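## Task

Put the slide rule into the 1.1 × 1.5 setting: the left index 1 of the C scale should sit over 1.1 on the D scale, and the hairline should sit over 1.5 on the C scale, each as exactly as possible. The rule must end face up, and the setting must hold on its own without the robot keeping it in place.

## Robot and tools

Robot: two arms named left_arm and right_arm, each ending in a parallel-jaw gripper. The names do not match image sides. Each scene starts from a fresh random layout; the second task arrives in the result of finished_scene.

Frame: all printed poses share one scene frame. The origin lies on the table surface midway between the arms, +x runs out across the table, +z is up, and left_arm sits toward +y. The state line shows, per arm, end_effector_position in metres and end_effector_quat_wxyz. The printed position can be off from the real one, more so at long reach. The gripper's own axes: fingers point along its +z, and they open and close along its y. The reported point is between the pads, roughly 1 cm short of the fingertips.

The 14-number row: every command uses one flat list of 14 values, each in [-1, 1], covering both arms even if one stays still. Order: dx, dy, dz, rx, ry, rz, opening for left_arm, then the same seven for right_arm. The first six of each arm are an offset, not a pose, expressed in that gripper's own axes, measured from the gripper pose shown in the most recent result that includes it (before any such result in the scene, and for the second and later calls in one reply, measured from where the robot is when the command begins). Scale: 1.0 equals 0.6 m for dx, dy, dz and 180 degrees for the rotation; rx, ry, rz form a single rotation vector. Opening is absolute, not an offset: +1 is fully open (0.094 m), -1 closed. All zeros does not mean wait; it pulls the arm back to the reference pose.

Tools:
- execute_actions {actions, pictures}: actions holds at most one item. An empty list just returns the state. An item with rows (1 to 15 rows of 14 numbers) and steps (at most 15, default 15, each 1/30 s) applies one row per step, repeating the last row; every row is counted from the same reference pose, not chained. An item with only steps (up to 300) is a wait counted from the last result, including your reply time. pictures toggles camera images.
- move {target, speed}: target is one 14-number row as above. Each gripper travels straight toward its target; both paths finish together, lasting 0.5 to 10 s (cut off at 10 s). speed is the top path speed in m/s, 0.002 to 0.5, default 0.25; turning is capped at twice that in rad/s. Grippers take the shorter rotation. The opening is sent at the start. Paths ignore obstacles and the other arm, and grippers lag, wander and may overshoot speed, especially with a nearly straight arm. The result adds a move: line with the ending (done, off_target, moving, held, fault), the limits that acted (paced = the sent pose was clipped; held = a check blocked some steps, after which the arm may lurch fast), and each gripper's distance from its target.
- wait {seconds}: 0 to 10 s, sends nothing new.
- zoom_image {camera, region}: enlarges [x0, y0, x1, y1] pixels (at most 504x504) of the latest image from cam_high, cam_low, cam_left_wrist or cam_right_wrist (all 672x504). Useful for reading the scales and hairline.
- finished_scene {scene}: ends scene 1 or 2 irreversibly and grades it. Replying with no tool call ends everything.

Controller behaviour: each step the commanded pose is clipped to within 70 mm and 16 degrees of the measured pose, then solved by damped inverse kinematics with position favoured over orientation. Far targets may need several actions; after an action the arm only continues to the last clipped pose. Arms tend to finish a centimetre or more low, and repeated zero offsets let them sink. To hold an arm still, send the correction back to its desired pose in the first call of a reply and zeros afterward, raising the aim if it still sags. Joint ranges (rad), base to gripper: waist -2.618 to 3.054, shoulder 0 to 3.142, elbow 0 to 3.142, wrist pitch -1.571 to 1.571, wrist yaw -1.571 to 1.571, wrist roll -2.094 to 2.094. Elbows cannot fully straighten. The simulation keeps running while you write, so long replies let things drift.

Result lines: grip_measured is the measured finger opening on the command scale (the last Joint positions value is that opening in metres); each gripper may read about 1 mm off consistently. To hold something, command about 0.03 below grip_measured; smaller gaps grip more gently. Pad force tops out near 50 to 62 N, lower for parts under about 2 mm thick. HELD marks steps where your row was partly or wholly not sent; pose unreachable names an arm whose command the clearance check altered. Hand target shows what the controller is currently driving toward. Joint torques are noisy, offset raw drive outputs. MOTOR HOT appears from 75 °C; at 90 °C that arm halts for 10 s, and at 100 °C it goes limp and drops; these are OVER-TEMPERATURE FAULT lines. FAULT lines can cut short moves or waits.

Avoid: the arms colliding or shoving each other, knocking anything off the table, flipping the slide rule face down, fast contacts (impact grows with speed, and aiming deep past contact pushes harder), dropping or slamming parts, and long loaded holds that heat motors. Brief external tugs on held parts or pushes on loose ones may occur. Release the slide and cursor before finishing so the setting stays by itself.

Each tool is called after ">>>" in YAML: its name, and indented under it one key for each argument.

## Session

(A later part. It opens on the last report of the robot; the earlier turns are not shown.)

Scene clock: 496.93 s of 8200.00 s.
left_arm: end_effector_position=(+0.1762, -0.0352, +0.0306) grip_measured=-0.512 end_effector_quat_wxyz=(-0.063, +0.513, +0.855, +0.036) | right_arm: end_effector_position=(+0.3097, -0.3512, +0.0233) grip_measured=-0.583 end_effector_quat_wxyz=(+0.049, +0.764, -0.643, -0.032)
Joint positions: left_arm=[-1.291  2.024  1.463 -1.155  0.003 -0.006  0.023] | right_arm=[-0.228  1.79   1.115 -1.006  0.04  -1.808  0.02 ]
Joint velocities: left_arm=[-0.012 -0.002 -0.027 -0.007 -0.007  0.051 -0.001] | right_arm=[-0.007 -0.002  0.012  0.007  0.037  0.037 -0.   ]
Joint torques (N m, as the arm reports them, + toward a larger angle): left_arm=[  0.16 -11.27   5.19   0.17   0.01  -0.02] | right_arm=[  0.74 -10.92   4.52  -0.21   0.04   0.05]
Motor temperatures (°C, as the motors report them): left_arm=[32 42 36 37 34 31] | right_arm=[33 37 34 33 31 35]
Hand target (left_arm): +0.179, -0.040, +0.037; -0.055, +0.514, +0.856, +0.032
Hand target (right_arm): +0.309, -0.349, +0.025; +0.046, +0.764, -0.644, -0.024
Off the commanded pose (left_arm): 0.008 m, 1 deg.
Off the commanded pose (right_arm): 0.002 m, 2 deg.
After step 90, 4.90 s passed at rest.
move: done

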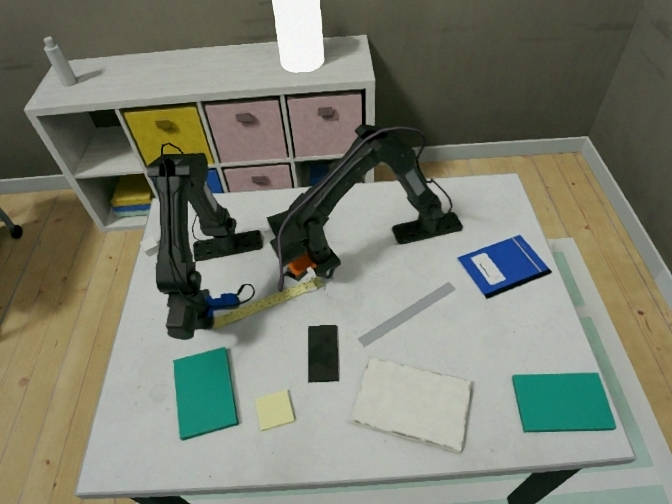

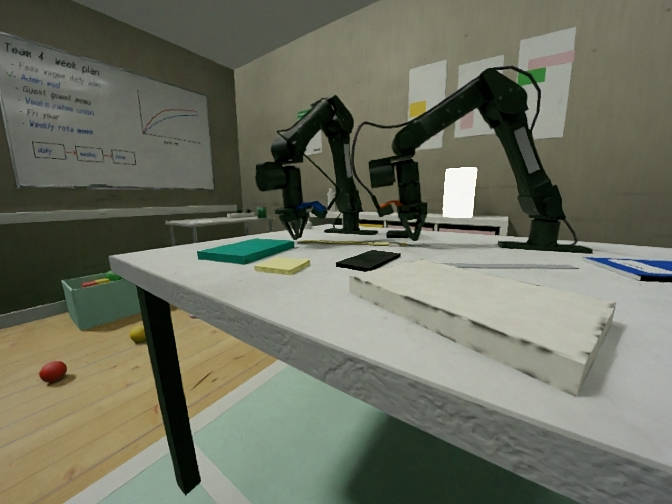

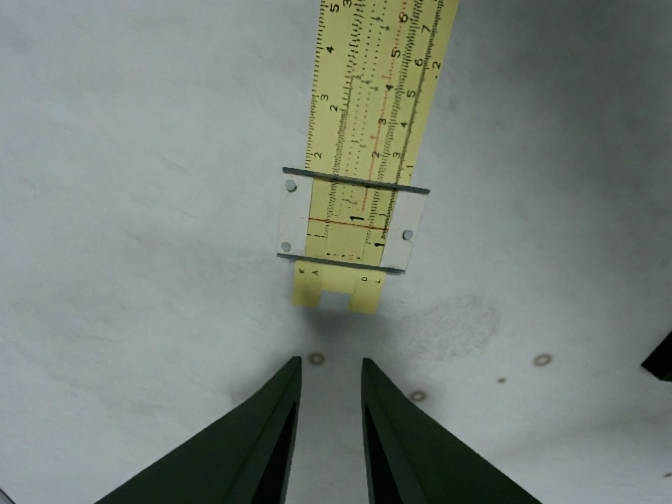

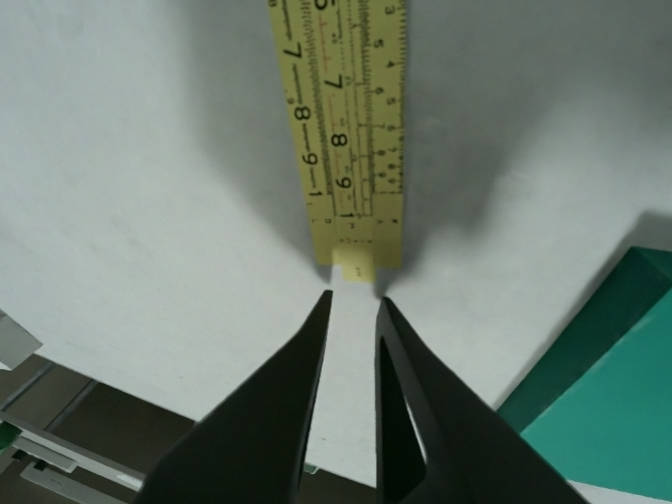

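>>> move:
  target: [0,0,-0.010,0,0,0,-0.51,0,0,0.016,0,0,0,-0.58]
  speed: 0.02

>>> move:
  target: [0,0,-0.008,0,0,0,-0.51,-0.022,0,-0.004,0,0,0,-0.58]
  speed: 0.015

>>> zoom_image:
  camera: "cam_right_wrist"
  region: [290,240,430,380]

Scene clock: 502.07 s of 8200.00 s.
left_arm: end_effector_position=(+0.1748, -0.0325, +0.0311) grip_measured=-0.512 end_effector_quat_wxyz=(-0.068, +0.513, +0.855, +0.040) | right_arm: end_effector_position=(+0.3154, -0.3519, +0.0228) grip_measured=-0.583 end_effector_quat_wxyz=(+0.042, +0.764, -0.644, -0.022)
Joint positions: left_arm=[-1.291  2.024  1.463 -1.167  0.003 -0.006  0.023] | right_arm=[-0.228  1.79   1.115 -0.982  0.042 -1.806  0.02 ]
Joint velocities: left_arm=[ 0.002  0.002 -0.002 -0.007  0.022  0.022 -0.001] | right_arm=[ 0.012  0.012 -0.002 -0.007  0.037 -0.066 -0.   ]
Joint torques (N m, as the arm reports them, + toward a larger angle): left_arm=[  0.06 -11.16   4.94   0.13   0.02  -0.01] | right_arm=[-0.16 -7.95  3.89 -0.17  0.   -0.07]
Motor temperatures (°C, as the motors report them): left_arm=[32 43 36 37 34 31] | right_arm=[33 37 34 33 31 35]
Hand target (left_arm): +0.177, -0.036, +0.037; -0.063, +0.513, +0.855, +0.036
Hand target (right_arm): +0.308, -0.352, +0.014; +0.049, +0.764, -0.643, -0.032
Off the commanded pose (left_arm): 0.007 m, 1 deg.
Off the commanded pose (right_arm): 0.011 m, 1 deg.
After step 90, 1.40 s passed at rest.
move: off_target (right_arm)

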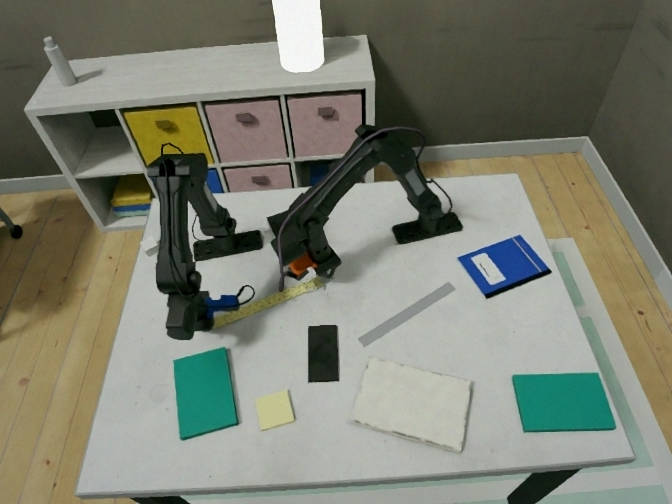

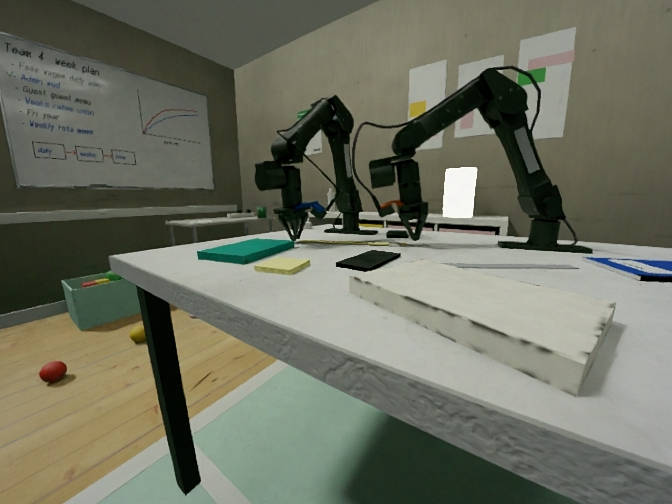

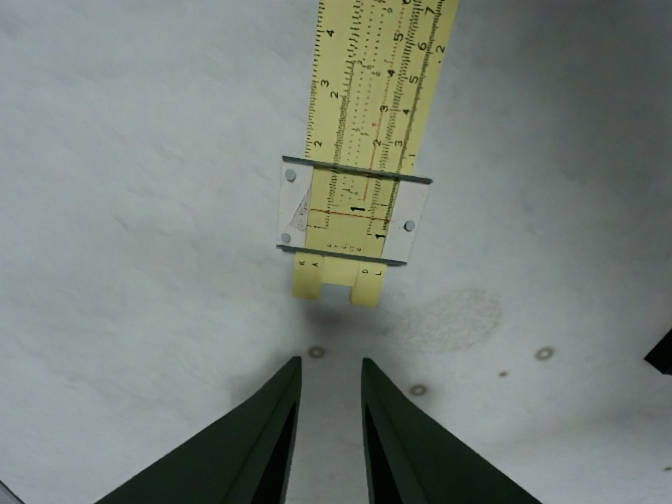

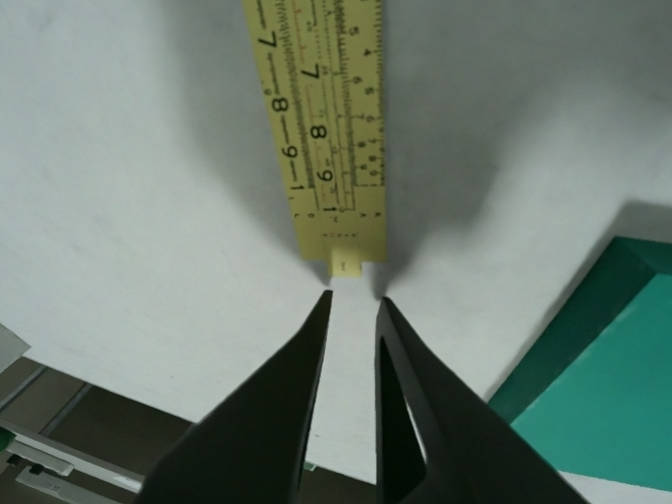

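Scene clock: 503.20 s of 8200.00 s.
left_arm: end_effector_position=(+0.1740, -0.0308, +0.0314) grip_measured=-0.512 end_effector_quat_wxyz=(-0.071, +0.513, +0.854, +0.042) | right_arm: end_effector_position=(+0.3161, -0.3419, +0.0228) grip_measured=-0.583 end_effector_quat_wxyz=(+0.043, +0.764, -0.643, -0.021)
Joint positions: left_arm=[-1.291  2.024  1.463 -1.175  0.003 -0.006  0.023] | right_arm=[-0.192  1.79   1.115 -0.982  0.042 -1.774  0.02 ]
Joint velocities: left_arm=[-0.037 -0.007 -0.022 -0.022  0.022  0.007 -0.   ] | right_arm=[-0.017  0.007 -0.012 -0.007 -0.037 -0.022 -0.001]
Joint torques (N m, as the arm reports them, + toward a larger angle): left_arm=[  0.04 -11.11   4.65   0.16   0.     0.01] | right_arm=[ 0.79 -9.76  6.09 -0.37  0.    0.08]
Motor temperatures (°C, as the motors report them): left_arm=[32 43 36 37 34 31] | right_arm=[33 37 34 33 31 35]
Hand target (left_arm): +0.175, -0.033, +0.036; -0.068, +0.513, +0.855, +0.040
Hand target (right_arm): +0.313, -0.339, +0.025; +0.042, +0.764, -0.644, -0.023
Off the commanded pose (left_arm): 0.005 m, 0 deg.
Off the commanded pose (right_arm): 0.005 m, 0 deg.
move: done

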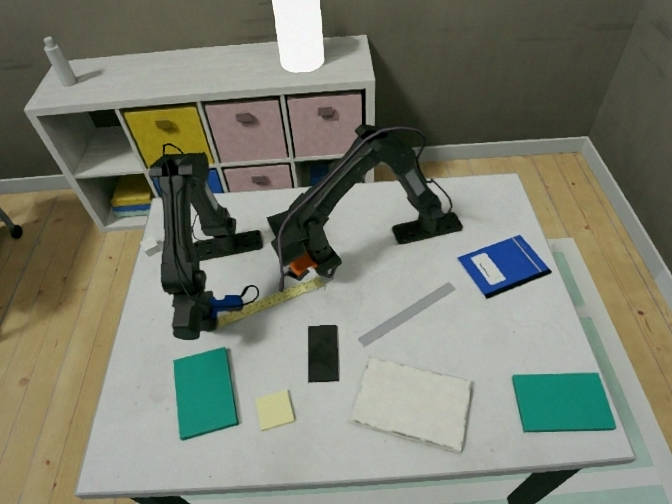

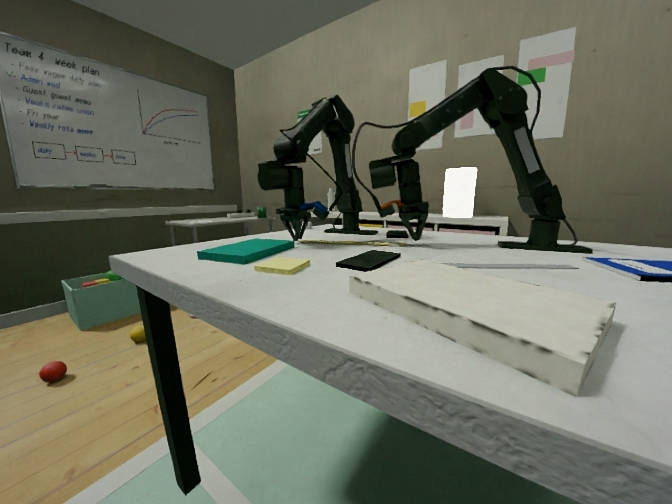

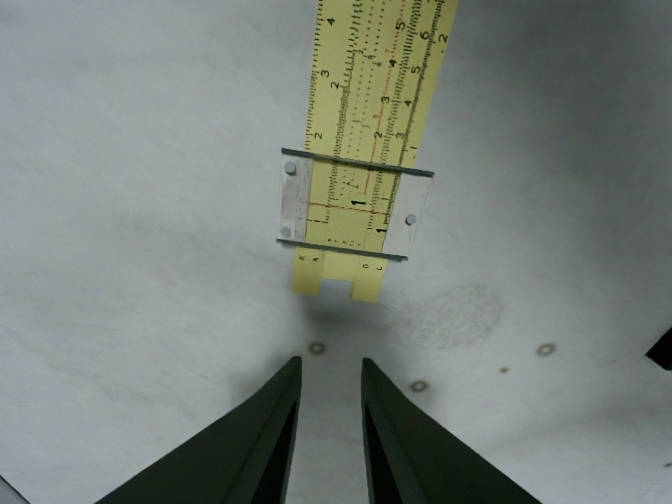

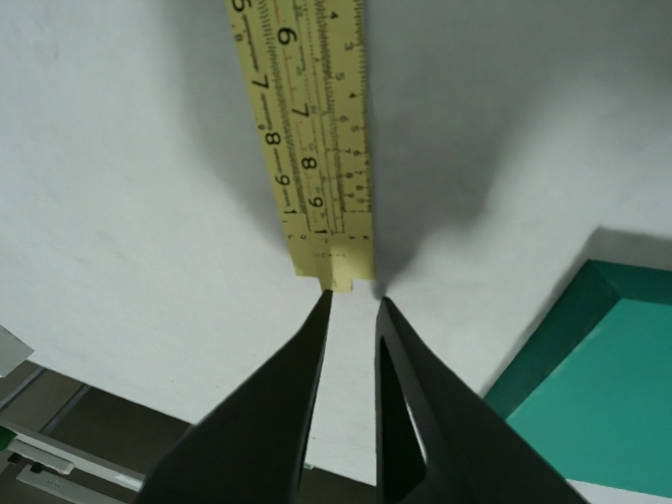

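Region (290, 240, 430, 380) of cam_right_wrist's 672x504 image, scaled by 3.600, with more detail than that image has.

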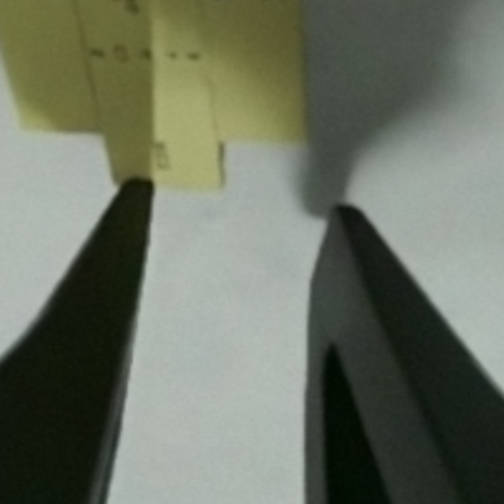

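>>> move:
  target: [0,0,-0.008,0,0,0,-0.51,0.008,0.014,0.0,0,0,0,-0.58]
  speed: 0.015

>>> move:
  target: [0,0,-0.008,0,0,0,-0.51,0,0.008,0.028,0,0,0,-0.58]
  speed: 0.015

Scene clock: 511.00 s of 8200.00 s.
left_arm: end_effector_position=(+0.1731, -0.0291, +0.0317) grip_measured=-0.512 end_effector_quat_wxyz=(-0.075, +0.513, +0.854, +0.044) | right_arm: end_effector_position=(+0.3121, -0.3454, +0.0215) grip_measured=-0.583 end_effector_quat_wxyz=(+0.045, +0.763, -0.644, -0.024)
Joint positions: left_arm=[-1.291  2.024  1.463 -1.183  0.003 -0.006  0.023] | right_arm=[-0.205  1.785  1.102 -0.981  0.043 -1.783  0.02 ]
Joint velocities: left_arm=[-0.012 -0.002  0.017 -0.007  0.022 -0.007 -0.001] | right_arm=[-0.002 -0.002  0.027  0.007  0.007 -0.007  0.001]
Joint torques (N m, as the arm reports them, + toward a larger angle): left_arm=[  0.04 -11.07   4.7    0.12   0.01   0.01] | right_arm=[ -0.56 -10.6    4.99  -0.21   0.05  -0.08]
Motor temperatures (°C, as the motors report them): left_arm=[32 43 36 37 34 31] | right_arm=[33 37 34 33 31 35]
Hand target (left_arm): +0.174, -0.031, +0.036; -0.071, +0.513, +0.854, +0.042
Hand target (right_arm): +0.309, -0.348, +0.024; +0.044, +0.764, -0.643, -0.021
Off the commanded pose (left_arm): 0.005 m, 0 deg.
Off the commanded pose (right_arm): 0.005 m, 0 deg.
After step 90, 3.87 s passed at rest.
move: done

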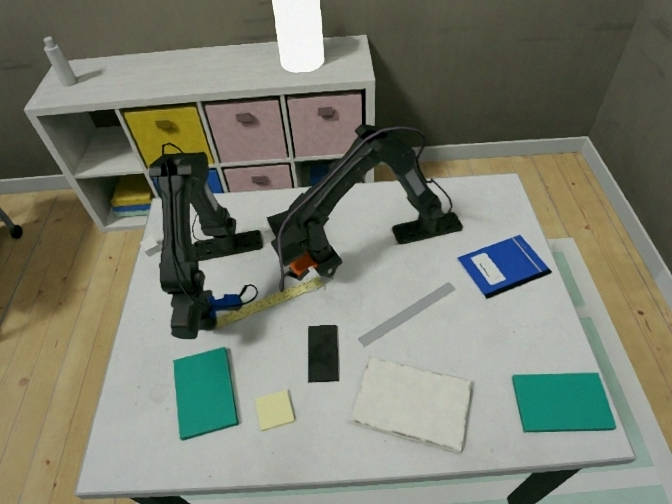

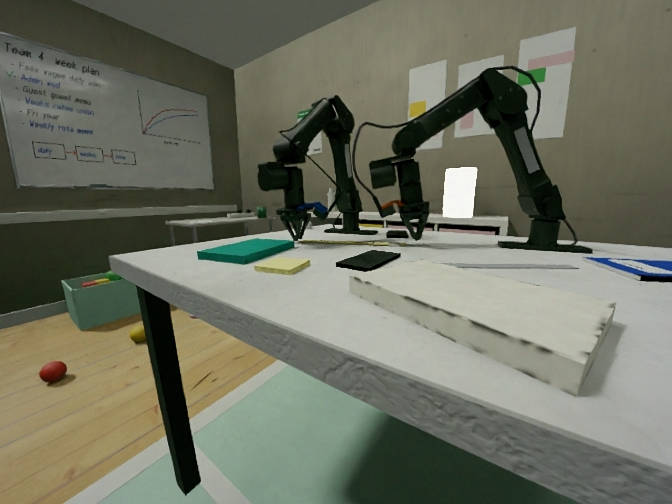

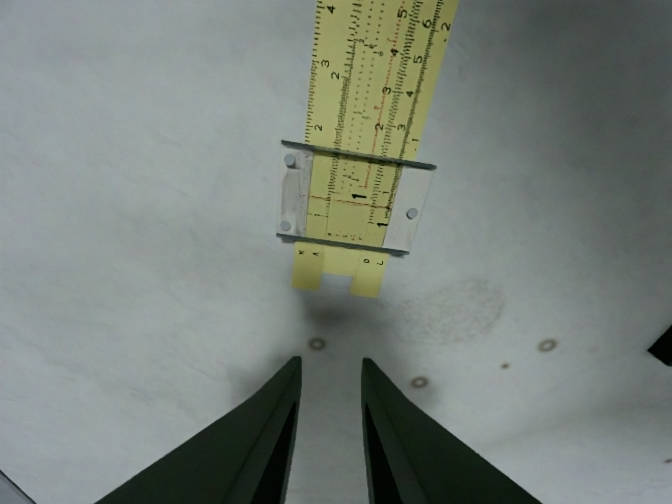

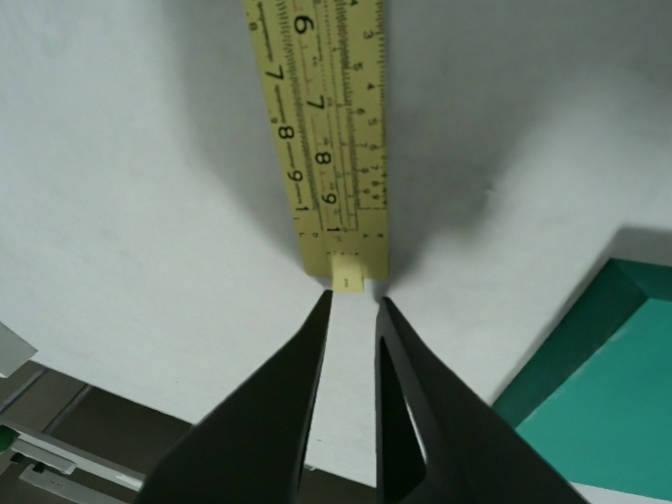

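Scene clock: 512.40 s of 8200.00 s.
left_arm: end_effector_position=(+0.1722, -0.0274, +0.0321) grip_measured=-0.512 end_effector_quat_wxyz=(-0.078, +0.513, +0.854, +0.046) | right_arm: end_effector_position=(+0.3108, -0.3454, +0.0164) grip_measured=-0.583 end_effector_quat_wxyz=(+0.044, +0.763, -0.644, -0.022)
Joint positions: left_arm=[-1.291  2.024  1.463 -1.19   0.003 -0.006  0.023] | right_arm=[-0.205  1.785  1.08  -0.955  0.044 -1.783  0.02 ]
Joint velocities: left_arm=[ 0.002 -0.002 -0.012 -0.007  0.007  0.051  0.   ] | right_arm=[ 0.012 -0.017 -0.002 -0.066 -0.037  0.022 -0.001]
Joint torques (N m, as the arm reports them, + toward a larger angle): left_arm=[  0.1  -11.04   4.71   0.11   0.02  -0.02] | right_arm=[-0.63 -8.02  2.35  0.11  0.01 -0.1 ]
Motor temperatures (°C, as the motors report them): left_arm=[32 43 36 37 34 31] | right_arm=[33 37 34 33 31 35]
Hand target (left_arm): +0.173, -0.030, +0.036; -0.074, +0.513, +0.854, +0.044
Hand target (right_arm): +0.305, -0.347, +0.006; +0.046, +0.763, -0.644, -0.024
Off the commanded pose (left_arm): 0.005 m, 0 deg.
Off the commanded pose (right_arm): 0.012 m, 0 deg.
move: off_target (right_arm)

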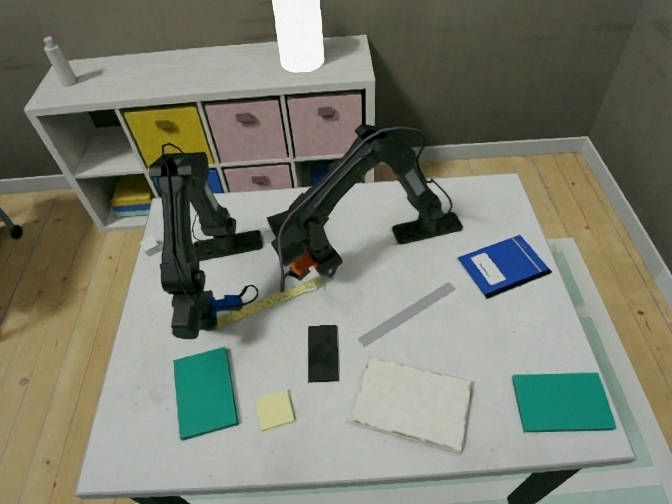

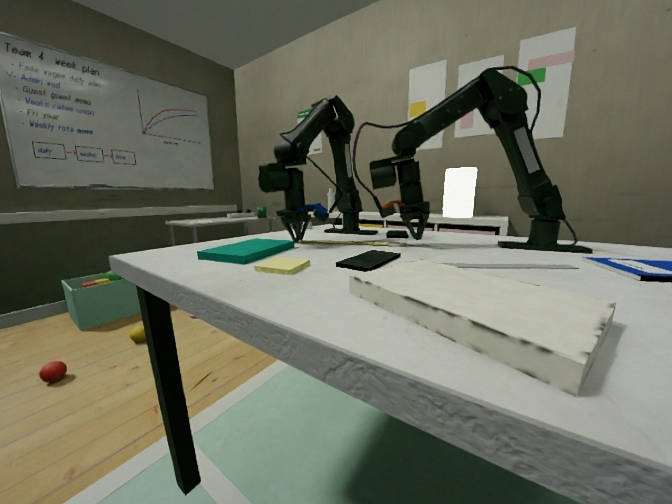

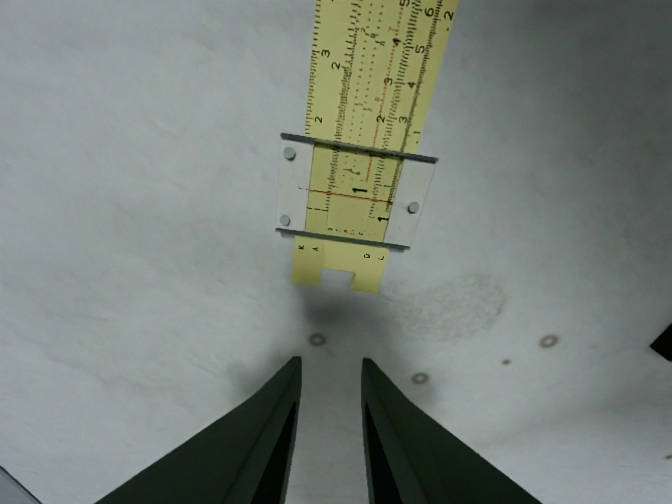

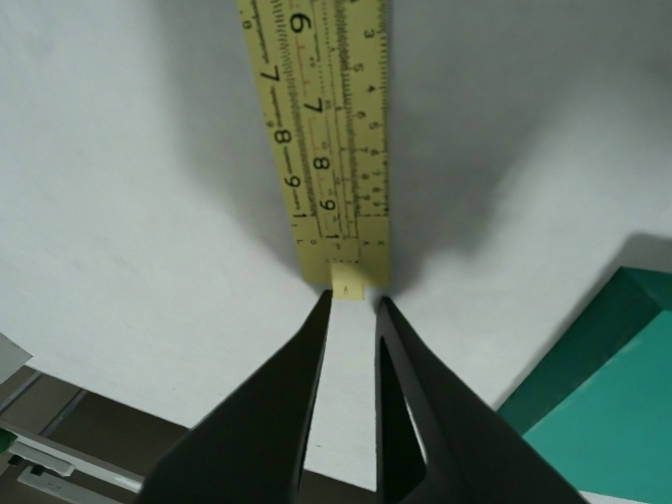

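>>> move:
  target: [0,0,-0.008,0,0,0,-0.51,0,0.013,-0.004,0,0,0,-0.58]
  speed: 0.01

>>> zoom_image:
  camera: "cam_right_wrist"
  region: [290,240,430,380]

Scene clock: 516.00 s of 8200.00 s.
left_arm: end_effector_position=(+0.1713, -0.0258, +0.0324) grip_measured=-0.512 end_effector_quat_wxyz=(-0.081, +0.512, +0.854, +0.048) | right_arm: end_effector_position=(+0.3118, -0.3455, +0.0190) grip_measured=-0.583 end_effector_quat_wxyz=(+0.041, +0.764, -0.644, -0.018)
Joint positions: left_arm=[-1.291  2.024  1.463 -1.198  0.003 -0.006  0.023] | right_arm=[-0.205  1.775  1.08  -0.955  0.044 -1.783  0.02 ]
Joint velocities: left_arm=[-0.002 -0.012  0.002 -0.007  0.007 -0.022 -0.   ] | right_arm=[-0.007 -0.012  0.012 -0.007  0.037 -0.081 -0.001]
Joint torques (N m, as the arm reports them, + toward a larger angle): left_arm=[  0.05 -11.     4.7    0.04   0.01  -0.04] | right_arm=[ -0.48 -10.65   4.22  -0.27   0.05   0.  ]
Motor temperatures (°C, as the motors report them): left_arm=[32 43 36 37 34 31] | right_arm=[33 37 34 33 31 35]
Hand target (left_arm): +0.173, -0.028, +0.037; -0.078, +0.513, +0.854, +0.046
Hand target (right_arm): +0.304, -0.346, +0.019; +0.044, +0.763, -0.644, -0.022
Off the commanded pose (left_arm): 0.005 m, 0 deg.
Off the commanded pose (right_arm): 0.009 m, 1 deg.
move: done

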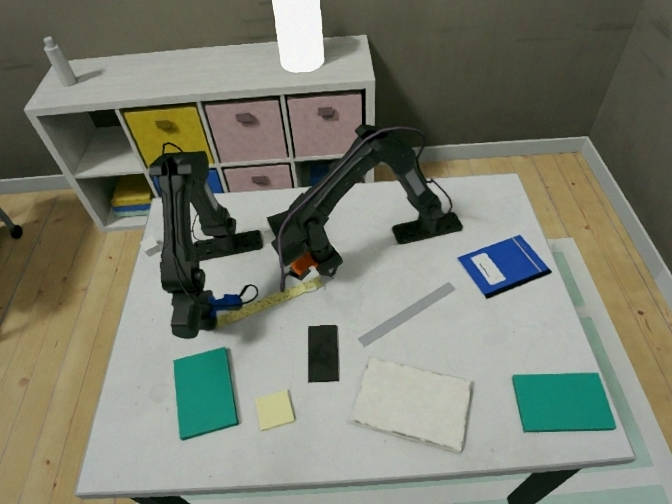

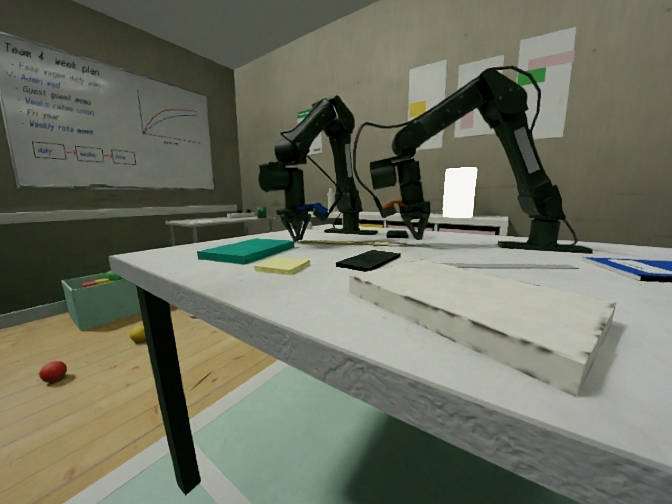

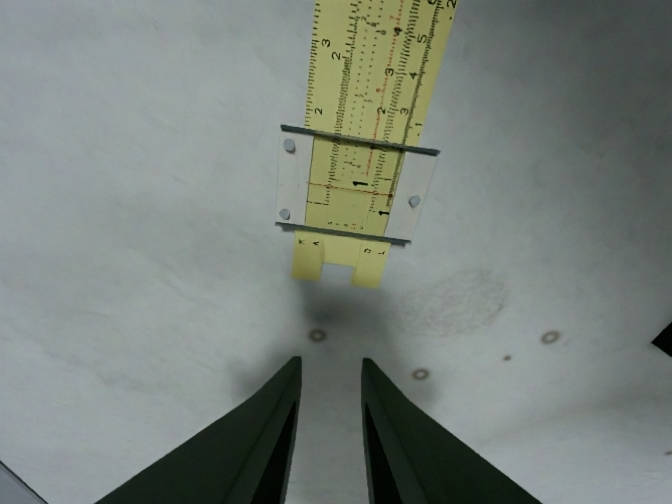

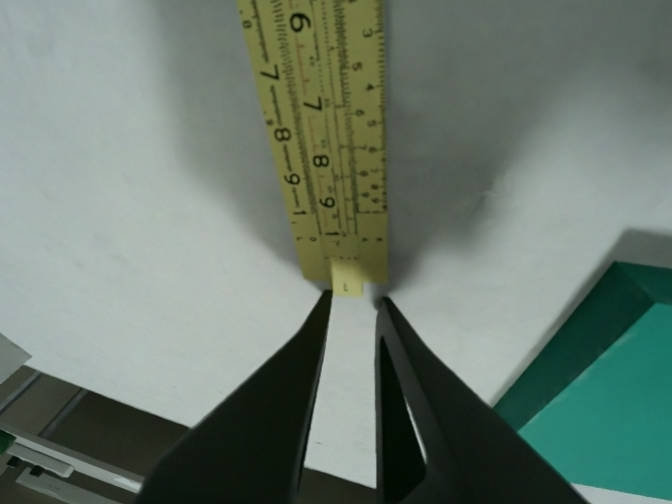

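Region (290, 240, 430, 380) of cam_right_wrist's 672x504 image, scaled by 3.600, with more detail than that image has.

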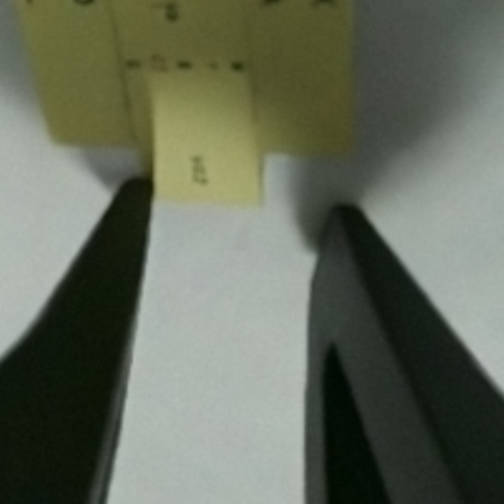

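>>> move:
  target: [0,0,-0.007,0,0,0,-0.51,-0.018,0.006,0.012,0,0,0,-0.44]
  speed: 0.01

>>> zoom_image:
  camera: "cam_right_wrist"
  region: [290,240,430,380]

Scene clock: 520.90 s of 8200.00 s.
left_arm: end_effector_position=(+0.1707, -0.0246, +0.0327) grip_measured=-0.512 end_effector_quat_wxyz=(-0.083, +0.512, +0.853, +0.049) | right_arm: end_effector_position=(+0.3120, -0.3416, +0.0175) grip_measured=-0.443 end_effector_quat_wxyz=(+0.045, +0.764, -0.644, -0.012)
Joint positions: left_arm=[-1.291  2.024  1.463 -1.204  0.003 -0.006  0.023] | right_arm=[-0.184  1.775  1.073 -0.945  0.055 -1.762  0.026]
Joint velocities: left_arm=[-0.002  0.007 -0.012 -0.066 -0.081 -0.007 -0.001] | right_arm=[-0.002  0.002  0.007  0.007 -0.037 -0.066 -0.001]
Joint torques (N m, as the arm reports them, + toward a larger angle): left_arm=[  0.13 -10.98   4.49   0.08   0.02  -0.02] | right_arm=[ 0.88 -9.11  3.15 -0.03 -0.11  0.05]
Motor temperatures (°C, as the motors report them): left_arm=[32 43 35 37 34 31] | right_arm=[33 37 34 33 31 35]
Hand target (left_arm): +0.172, -0.026, +0.037; -0.081, +0.512, +0.854, +0.048
Hand target (right_arm): +0.306, -0.336, +0.012; +0.041, +0.764, -0.644, -0.018
Off the commanded pose (left_arm): 0.004 m, 0 deg.
Off the commanded pose (right_arm): 0.010 m, 1 deg.
After step 90, 0.33 s passed at rest.
move: done

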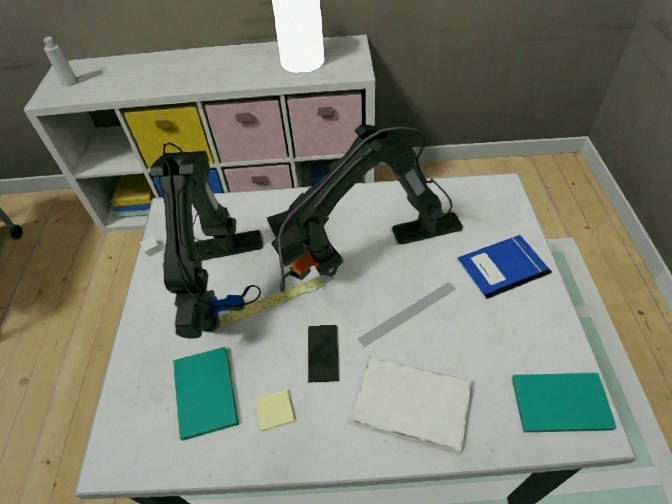

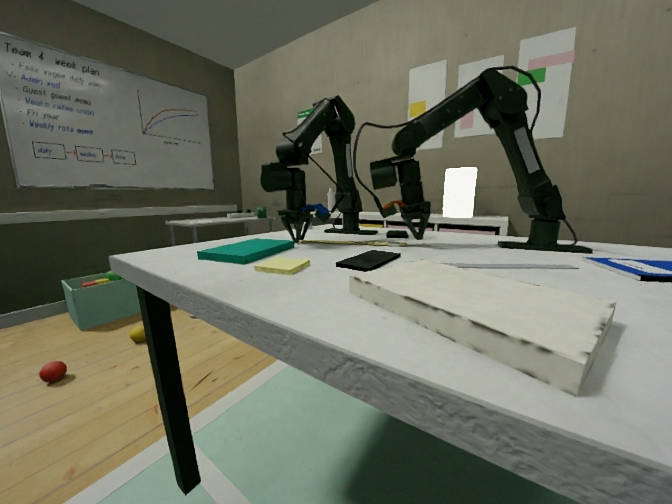

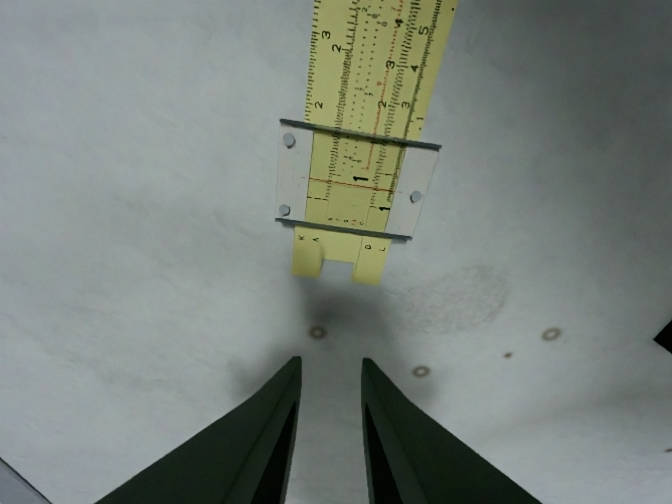

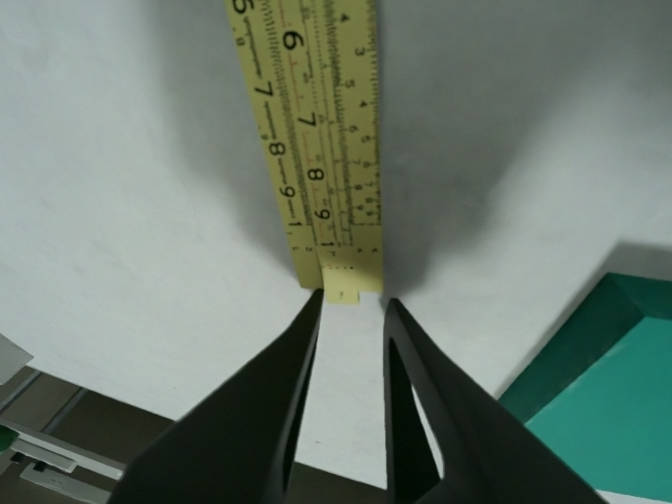

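Region (290, 240, 430, 380) of cam_right_wrist's 672x504 image, scaled by 3.600, with more detail than that image has.

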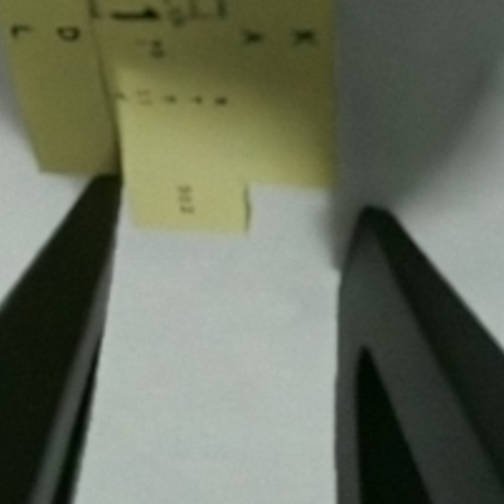

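>>> move:
  target: [0,0,-0.007,0,0,0,-0.51,0,0,0.008,0,0,0,-0.82]
  speed: 0.01

>>> zoom_image:
  camera: "cam_right_wrist"
  region: [290,240,430,380]

Scene clock: 524.10 s of 8200.00 s.
left_arm: end_effector_position=(+0.1701, -0.0235, +0.0329) grip_measured=-0.512 end_effector_quat_wxyz=(-0.086, +0.512, +0.853, +0.050) | right_arm: end_effector_position=(+0.3111, -0.3420, +0.0178) grip_measured=-0.816 end_effector_quat_wxyz=(+0.047, +0.763, -0.644, -0.013)
Joint positions: left_arm=[-1.291  2.024  1.463 -1.209  0.003 -0.006  0.023] | right_arm=[-0.184  1.774  1.073 -0.949  0.057 -1.762  0.009]
Joint velocities: left_arm=[ 0.027  0.012 -0.002 -0.022 -0.066  0.022 -0.001] | right_arm=[ 0.007  0.002 -0.002 -0.007  0.051 -0.066  0.001]
Joint torques (N m, as the arm reports them, + toward a larger angle): left_arm=[ -0.03 -10.98   4.6    0.05  -0.01  -0.01] | right_arm=[-0.1  -7.87  5.36  0.    0.06 -0.01]
Motor temperatures (°C, as the motors report them): left_arm=[32 43 35 36 34 31] | right_arm=[33 37 34 33 31 35]
Hand target (left_arm): +0.171, -0.025, +0.037; -0.083, +0.512, +0.853, +0.049
Hand target (right_arm): +0.312, -0.342, +0.013; +0.045, +0.764, -0.644, -0.012
Off the commanded pose (left_arm): 0.004 m, 0 deg.
Off the commanded pose (right_arm): 0.005 m, 0 deg.
move: done

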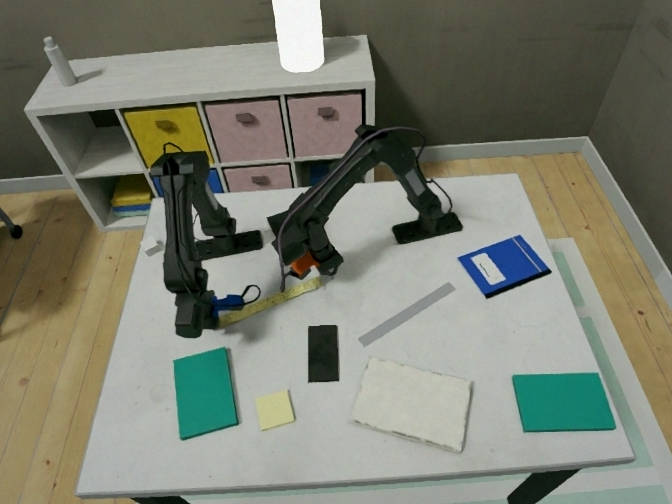

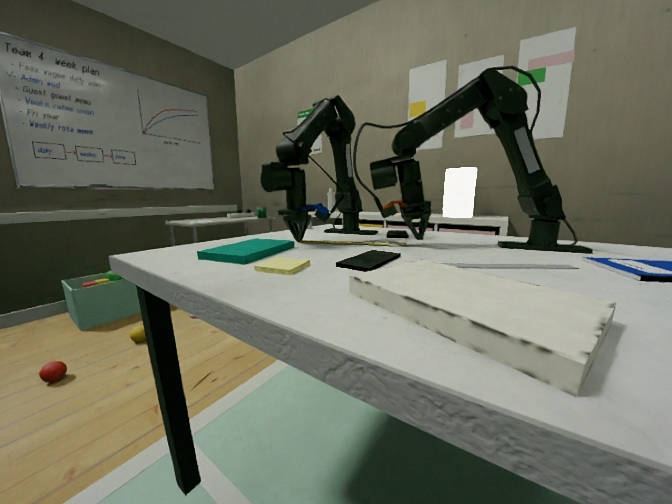

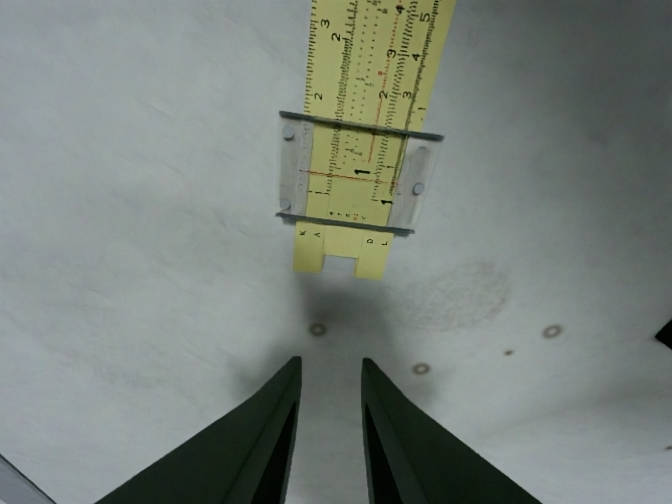

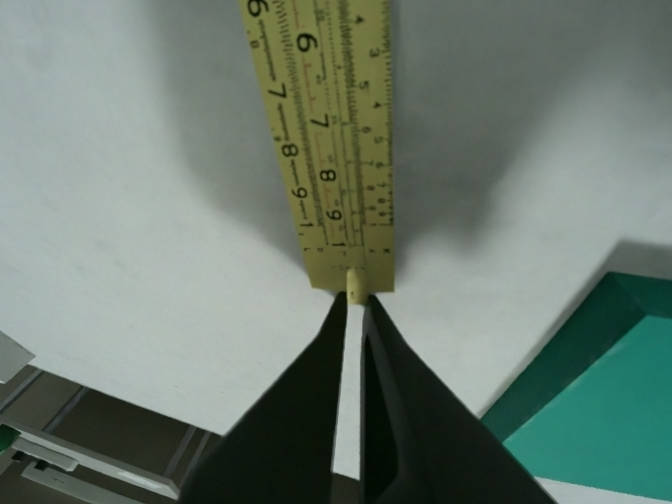

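Region (290, 240, 430, 380) of cam_right_wrist's 672x504 image, scaled by 3.600, with more detail than that image has.

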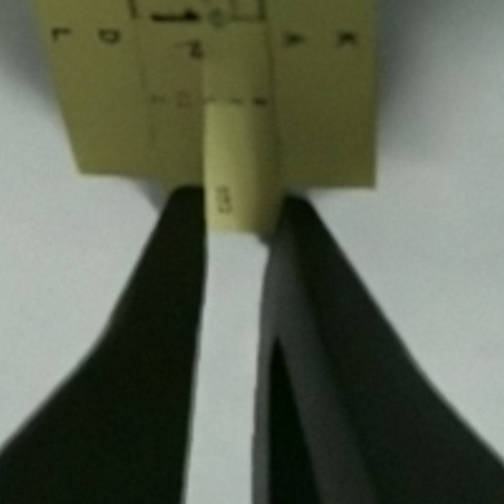

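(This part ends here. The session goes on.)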